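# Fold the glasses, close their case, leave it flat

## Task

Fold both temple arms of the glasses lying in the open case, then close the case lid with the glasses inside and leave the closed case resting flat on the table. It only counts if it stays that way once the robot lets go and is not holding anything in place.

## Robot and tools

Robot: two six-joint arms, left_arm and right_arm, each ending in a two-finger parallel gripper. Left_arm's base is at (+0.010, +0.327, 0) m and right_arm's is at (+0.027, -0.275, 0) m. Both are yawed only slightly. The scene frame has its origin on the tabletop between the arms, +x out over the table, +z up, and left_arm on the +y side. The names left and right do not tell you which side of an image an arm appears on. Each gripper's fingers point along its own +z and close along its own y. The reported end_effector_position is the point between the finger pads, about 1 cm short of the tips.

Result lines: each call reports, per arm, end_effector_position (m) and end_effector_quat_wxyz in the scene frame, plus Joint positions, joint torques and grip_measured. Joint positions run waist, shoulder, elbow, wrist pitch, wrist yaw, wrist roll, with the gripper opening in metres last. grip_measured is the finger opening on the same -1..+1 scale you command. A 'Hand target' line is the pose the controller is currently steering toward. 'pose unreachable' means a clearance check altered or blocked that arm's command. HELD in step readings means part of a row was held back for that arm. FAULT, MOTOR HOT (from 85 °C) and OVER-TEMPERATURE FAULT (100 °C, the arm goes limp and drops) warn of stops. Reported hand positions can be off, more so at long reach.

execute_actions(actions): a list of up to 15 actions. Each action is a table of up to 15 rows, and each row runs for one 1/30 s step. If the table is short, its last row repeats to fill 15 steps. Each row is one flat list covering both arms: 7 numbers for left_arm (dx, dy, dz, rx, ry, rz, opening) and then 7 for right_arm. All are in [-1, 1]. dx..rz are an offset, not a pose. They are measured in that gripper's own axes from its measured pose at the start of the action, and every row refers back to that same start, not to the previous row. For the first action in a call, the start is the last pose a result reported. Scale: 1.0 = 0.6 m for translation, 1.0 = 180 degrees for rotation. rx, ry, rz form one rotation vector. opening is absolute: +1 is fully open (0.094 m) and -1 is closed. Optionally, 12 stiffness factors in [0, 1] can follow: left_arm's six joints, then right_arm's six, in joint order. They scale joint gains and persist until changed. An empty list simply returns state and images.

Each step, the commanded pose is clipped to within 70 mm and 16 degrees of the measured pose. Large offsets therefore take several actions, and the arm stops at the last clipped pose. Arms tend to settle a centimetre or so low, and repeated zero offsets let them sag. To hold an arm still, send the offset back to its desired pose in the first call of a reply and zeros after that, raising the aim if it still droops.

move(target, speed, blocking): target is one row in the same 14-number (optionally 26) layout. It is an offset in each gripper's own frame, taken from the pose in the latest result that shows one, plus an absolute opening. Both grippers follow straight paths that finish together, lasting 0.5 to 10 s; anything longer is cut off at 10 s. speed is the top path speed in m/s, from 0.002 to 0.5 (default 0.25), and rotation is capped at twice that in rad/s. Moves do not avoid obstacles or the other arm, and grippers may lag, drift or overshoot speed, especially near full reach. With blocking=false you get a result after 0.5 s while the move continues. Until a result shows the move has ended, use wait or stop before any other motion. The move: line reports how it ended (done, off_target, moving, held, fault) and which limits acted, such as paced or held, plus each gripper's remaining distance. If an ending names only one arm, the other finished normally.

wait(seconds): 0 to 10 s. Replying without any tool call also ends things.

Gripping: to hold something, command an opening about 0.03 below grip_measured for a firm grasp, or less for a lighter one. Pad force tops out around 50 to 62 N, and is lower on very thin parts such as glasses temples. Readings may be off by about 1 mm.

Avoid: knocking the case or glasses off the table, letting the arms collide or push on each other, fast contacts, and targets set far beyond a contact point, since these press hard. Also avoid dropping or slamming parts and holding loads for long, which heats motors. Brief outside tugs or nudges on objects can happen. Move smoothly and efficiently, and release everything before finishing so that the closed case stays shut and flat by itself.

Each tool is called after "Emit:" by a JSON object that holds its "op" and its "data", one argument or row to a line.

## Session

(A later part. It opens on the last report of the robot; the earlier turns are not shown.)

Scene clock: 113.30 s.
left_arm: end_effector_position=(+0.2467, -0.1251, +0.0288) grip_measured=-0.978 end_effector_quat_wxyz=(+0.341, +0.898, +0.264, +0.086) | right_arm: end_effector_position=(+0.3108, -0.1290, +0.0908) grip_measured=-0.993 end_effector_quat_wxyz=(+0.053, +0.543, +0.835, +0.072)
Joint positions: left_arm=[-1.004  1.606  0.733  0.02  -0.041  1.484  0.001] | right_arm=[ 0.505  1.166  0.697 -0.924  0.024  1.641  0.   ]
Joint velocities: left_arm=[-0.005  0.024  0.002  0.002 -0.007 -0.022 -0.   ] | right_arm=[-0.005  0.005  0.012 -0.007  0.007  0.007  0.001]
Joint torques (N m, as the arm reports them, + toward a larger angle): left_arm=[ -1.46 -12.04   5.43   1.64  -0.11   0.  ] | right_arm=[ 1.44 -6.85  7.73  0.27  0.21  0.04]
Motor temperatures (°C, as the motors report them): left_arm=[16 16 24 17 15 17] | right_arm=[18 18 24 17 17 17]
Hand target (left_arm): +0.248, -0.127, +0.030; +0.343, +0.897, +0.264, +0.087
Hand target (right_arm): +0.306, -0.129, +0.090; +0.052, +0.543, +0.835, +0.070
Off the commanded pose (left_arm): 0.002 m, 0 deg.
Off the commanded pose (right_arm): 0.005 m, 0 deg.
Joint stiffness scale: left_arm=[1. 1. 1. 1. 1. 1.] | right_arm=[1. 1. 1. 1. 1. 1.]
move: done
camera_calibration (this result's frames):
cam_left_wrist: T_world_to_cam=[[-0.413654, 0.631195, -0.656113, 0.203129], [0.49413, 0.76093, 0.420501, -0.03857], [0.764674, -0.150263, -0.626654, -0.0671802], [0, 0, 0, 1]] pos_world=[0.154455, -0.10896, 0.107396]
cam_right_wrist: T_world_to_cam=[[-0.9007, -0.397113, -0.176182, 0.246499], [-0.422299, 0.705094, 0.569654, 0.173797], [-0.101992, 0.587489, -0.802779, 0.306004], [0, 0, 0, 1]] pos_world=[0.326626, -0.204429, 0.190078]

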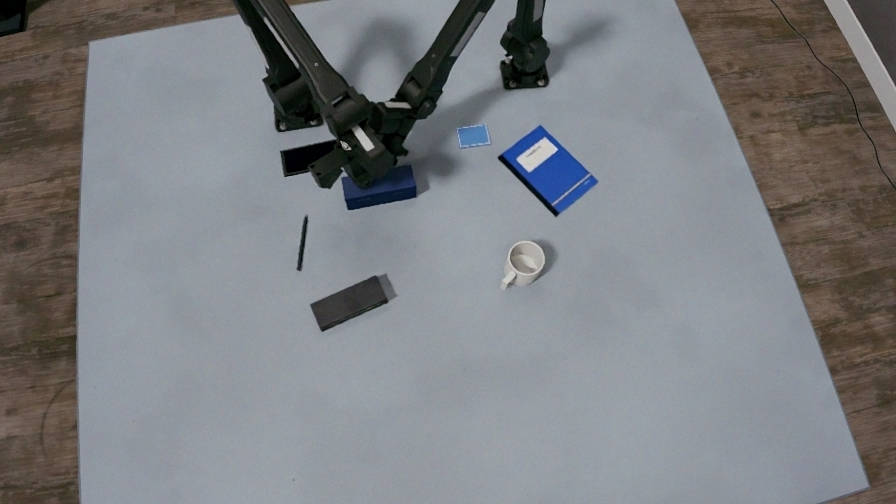

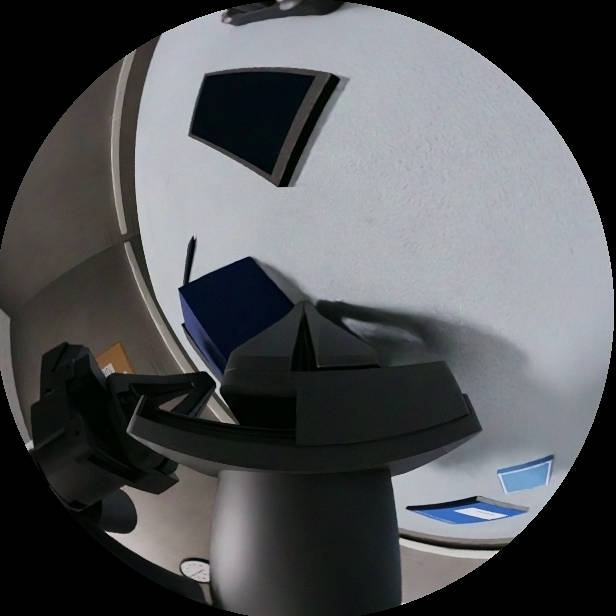

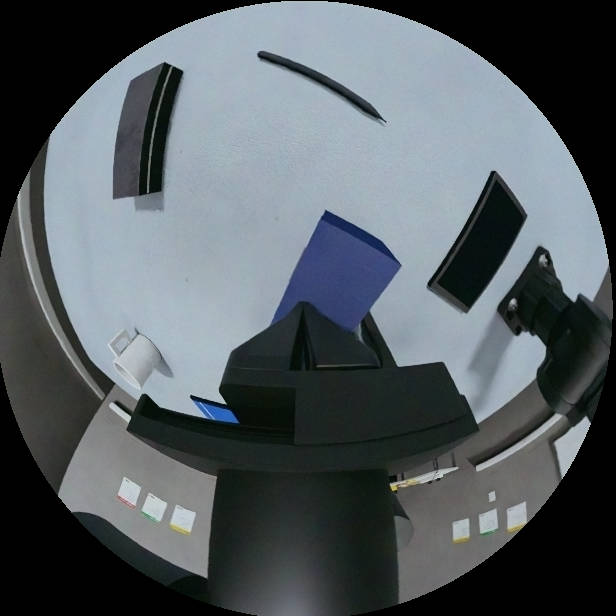

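Emit:
{"op": "move", "data": {
  "target": [-0.03,-0.05,-0.045,0,0,0,-1, 0,0,0,0,0,0,-1],
  "speed": 0.08
}}

Emit:
{"op": "move", "data": {
  "target": [0.05,-0.2,-0.3,0,0,0,-1, 0,-0.01,0.02,0,0,0,-1],
  "speed": 0.2
}}

Scene clock: 114.83 s.
left_arm: end_effector_position=(+0.2147, -0.0960, +0.0216) grip_measured=-0.978 end_effector_quat_wxyz=(+0.329, +0.903, +0.263, +0.087) | right_arm: end_effector_position=(+0.3108, -0.1290, +0.0908) grip_measured=-0.993 end_effector_quat_wxyz=(+0.053, +0.543, +0.835, +0.072)
Joint positions: left_arm=[-1.05   1.538  0.632  0.026 -0.076  1.456  0.001] | right_arm=[ 0.505  1.166  0.697 -0.924  0.024  1.641  0.   ]
Joint velocities: left_arm=[-0.005 -0.005 -0.007 -0.007 -0.007  0.022 -0.   ] | right_arm=[ 0.015  0.015 -0.007  0.002 -0.051 -0.022 -0.001]
Joint torques (N m, as the arm reports them, + toward a larger angle): left_arm=[ -2.94 -12.45   4.8    1.93  -0.16  -0.19] | right_arm=[ 0.75 -6.59  8.46  0.47  0.18 -0.03]
Motor temperatures (°C, as the motors report them): left_arm=[16 16 23 17 15 17] | right_arm=[18 18 24 17 17 17]
Hand target (left_arm): +0.210, -0.101, +0.030; +0.341, +0.898, +0.264, +0.084
Hand target (right_arm): +0.311, -0.129, +0.091; +0.053, +0.543, +0.835, +0.072
Off the commanded pose (left_arm): 0.011 m, 2 deg.
Off the commanded pose (right_arm): 0.000 m, 0 deg.
Joint stiffness scale: left_arm=[1. 1. 1. 1. 1. 1.] | right_arm=[1. 1. 1. 1. 1. 1.]
move: off_target (left_arm)
camera_calibration (this result's frames):
cam_left_wrist: T_world_to_cam=[[-0.414635, 0.6489, -0.637971, 0.168279], [0.496818, 0.748794, 0.438725, -0.0439994], [0.762397, -0.135044, -0.632861, -0.0408113], [0, 0, 0, 1]] pos_world=[0.122749, -0.0817611, 0.100833]
cam_right_wrist: T_world_to_cam=[[-0.9007, -0.397113, -0.176182, 0.246499], [-0.422299, 0.705094, 0.569654, 0.173797], [-0.101992, 0.587489, -0.802779, 0.306004], [0, 0, 0, 1]] pos_world=[0.326626, -0.204429, 0.190078]

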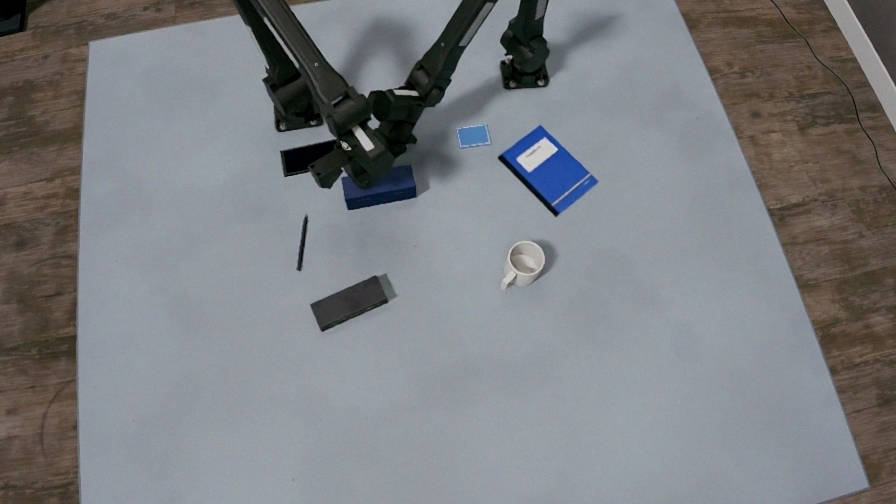

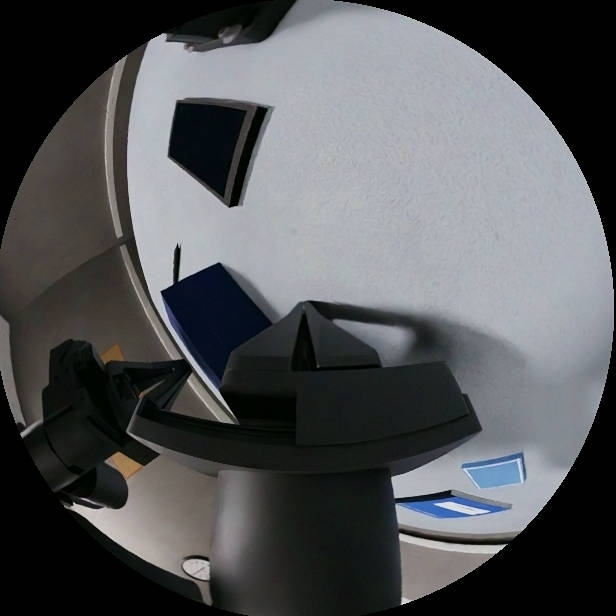

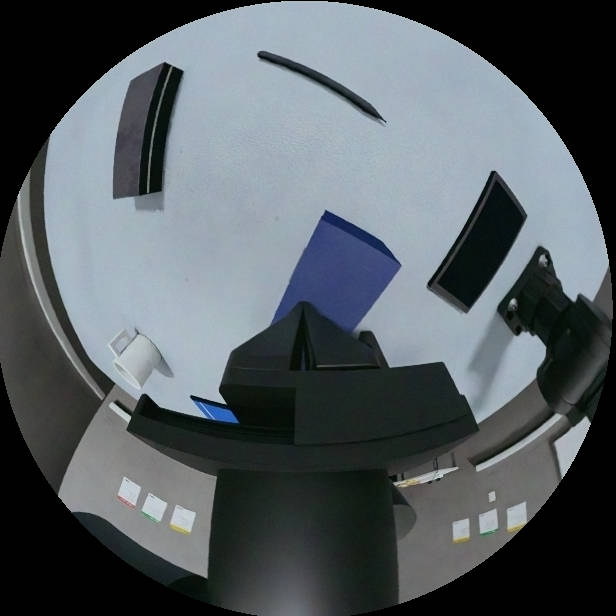

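Scene clock: 116.47 s.
left_arm: end_effector_position=(+0.1276, +0.0953, +0.0818) grip_measured=-0.978 end_effector_quat_wxyz=(+0.328, +0.904, +0.262, +0.085) | right_arm: end_effector_position=(+0.3077, -0.1306, +0.0838) grip_measured=-0.993 end_effector_quat_wxyz=(+0.053, +0.543, +0.835, +0.072)
Joint positions: left_arm=[-1.05   0.578  0.25  -0.555 -0.071  1.456  0.001] | right_arm=[ 0.505  1.166  0.676 -0.903  0.024  1.641  0.   ]
Joint velocities: left_arm=[-0.005  0.005  0.002 -0.007 -0.051  0.037  0.001] | right_arm=[-0.015 -0.024 -0.027 -0.007 -0.007  0.007  0.001]
Joint torques (N m, as the arm reports them, + toward a larger angle): left_arm=[-0.09  0.45  8.12  1.17  0.15  0.14] | right_arm=[ 0.7  -5.69  7.59  1.33  0.19 -0.04]
Motor temperatures (°C, as the motors report them): left_arm=[16 16 23 17 15 17] | right_arm=[18 18 24 17 17 17]
Hand target (left_arm): +0.131, +0.095, +0.086; +0.329, +0.903, +0.263, +0.088
Hand target (right_arm): +0.307, -0.131, +0.078; +0.053, +0.543, +0.835, +0.072
Off the commanded pose (left_arm): 0.003 m, 0 deg.
Off the commanded pose (right_arm): 0.006 m, 0 deg.
Joint stiffness scale: left_arm=[1. 1. 1. 1. 1. 1.] | right_arm=[1. 1. 1. 1. 1. 1.]
move: done
camera_calibration (this result's frames):
cam_left_wrist: T_world_to_cam=[[-0.415577, 0.650932, -0.635282, 0.0462103], [0.500658, 0.746826, 0.437712, -0.170608], [0.759367, -0.136156, -0.636258, 0.0903331], [0, 0, 0, 1]] pos_world=[0.0360242, 0.109634, 0.161509]
cam_right_wrist: T_world_to_cam=[[-0.900641, -0.397081, -0.176557, 0.241819], [-0.422491, 0.704992, 0.569638, 0.17767], [-0.101722, 0.587633, -0.802708, 0.301002], [0, 0, 0, 1]] pos_world=[0.323475, -0.206113, 0.183104]

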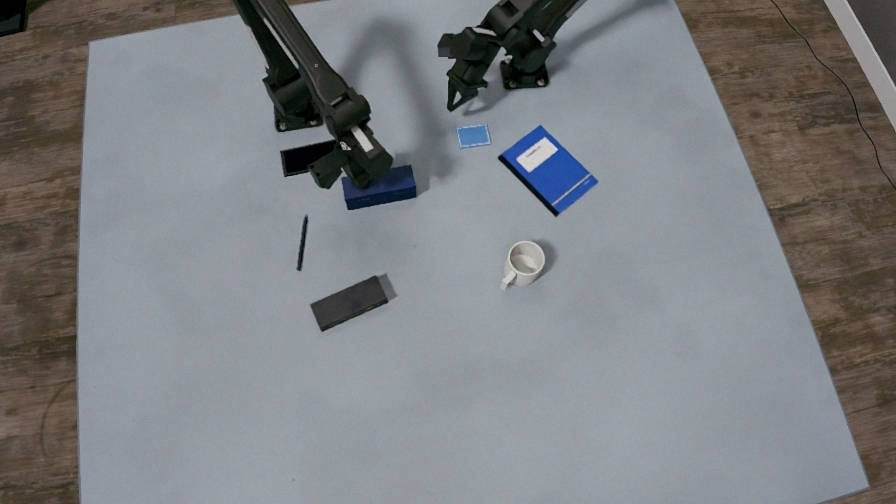

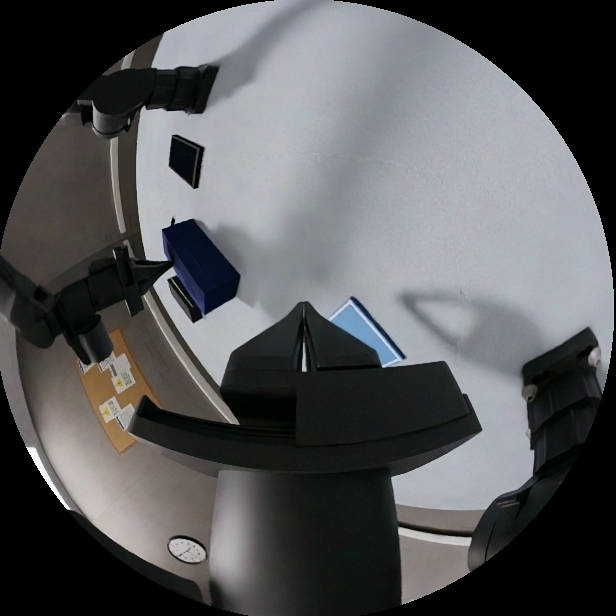

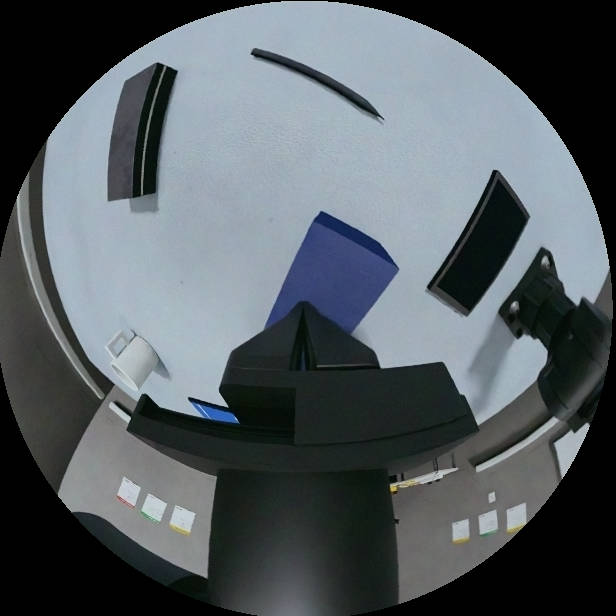

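Shut with no visible gap. Lift.

Emit:
{"op": "move", "data": {
  "target": [0,0,0,0,0,0,-1, 0,0,-0.1,0,0,0,-1],
  "speed": 0.15
}}

Emit:
{"op": "zoom_image", "data": {
  "camera": "cam_left_wrist",
  "region": [120,180,280,340]
}}

Scene clock: 117.60 s.
left_arm: end_effector_position=(+0.1268, +0.0971, +0.0785) grip_measured=-0.978 end_effector_quat_wxyz=(+0.325, +0.905, +0.262, +0.085) | right_arm: end_effector_position=(+0.2891, -0.1406, +0.1273) grip_measured=-0.993 end_effector_quat_wxyz=(+0.048, +0.543, +0.836, +0.062)
Joint positions: left_arm=[-1.05   0.578  0.244 -0.555 -0.071  1.456  0.001] | right_arm=[ 0.505  1.058  0.728 -1.086  0.024  1.641  0.   ]
Joint velocities: left_arm=[-0.005 -0.005 -0.002 -0.002  0.066 -0.007  0.001] | right_arm=[-0.005  0.024  0.002  0.002 -0.037 -0.066  0.001]
Joint torques (N m, as the arm reports them, + toward a larger angle): left_arm=[-1.58 -0.04  7.84  1.56 -0.03  0.  ] | right_arm=[ 1.63 -5.09 12.1  -0.21  0.22  0.07]
Motor temperatures (°C, as the motors report them): left_arm=[16 16 24 17 15 17] | right_arm=[18 18 24 17 17 17]
Hand target (left_arm): +0.128, +0.095, +0.082; +0.328, +0.904, +0.262, +0.085
Hand target (right_arm): +0.297, -0.133, +0.143; +0.053, +0.543, +0.835, +0.072
Off the commanded pose (left_arm): 0.004 m, 0 deg.
Off the commanded pose (right_arm): 0.019 m, 1 deg.
Joint stiffness scale: left_arm=[1. 1. 1. 1. 1. 1.] | right_arm=[1. 1. 1. 1. 1. 1.]
move: off_target (right_arm)
camera_calibration (this result's frames):
cam_left_wrist: T_world_to_cam=[[-0.417265, 0.654672, -0.630313, 0.0419857], [0.50183, 0.74423, 0.440782, -0.170247], [0.757666, -0.132387, -0.639075, 0.0891625], [0, 0, 0, 1]] pos_world=[0.0353988, 0.11102, 0.158488]
cam_right_wrist: T_world_to_cam=[[-0.903927, -0.398836, -0.154423, 0.226717], [-0.411174, 0.711036, 0.570406, 0.149517], [-0.117698, 0.5791, -0.806716, 0.343789], [0, 0, 0, 1]] pos_world=[0.306876, -0.214978, 0.227065]

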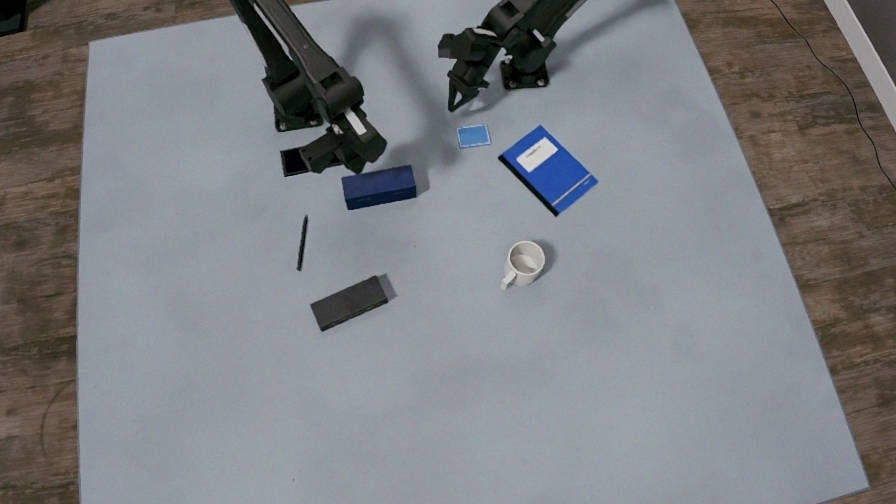

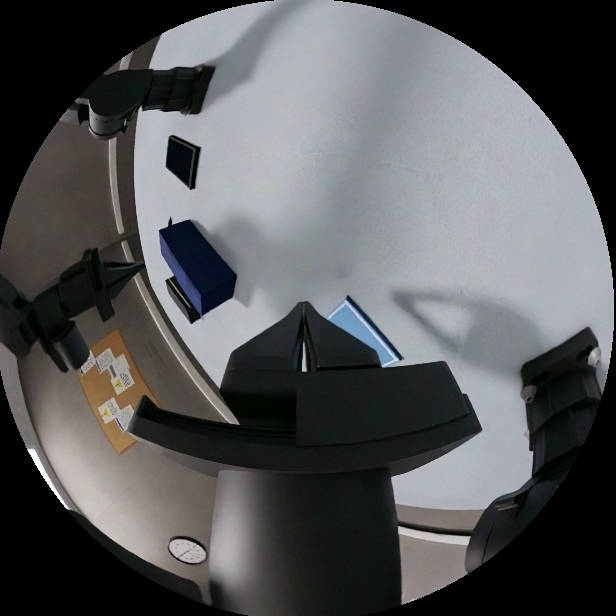

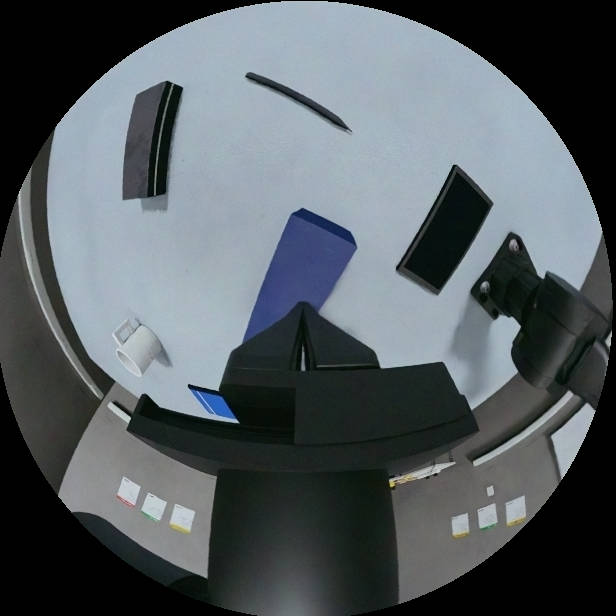

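Region (120, 180, 280, 340) of cam_left_wrist's 616x616 image, scaled by 3.150, with more detail than that image has.

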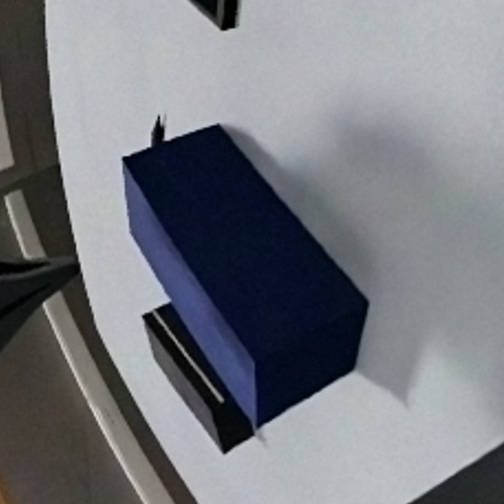

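Emit:
{"op": "finished_scene", "data": {
  "scene": 1
}}

The scene is finished: the task was done.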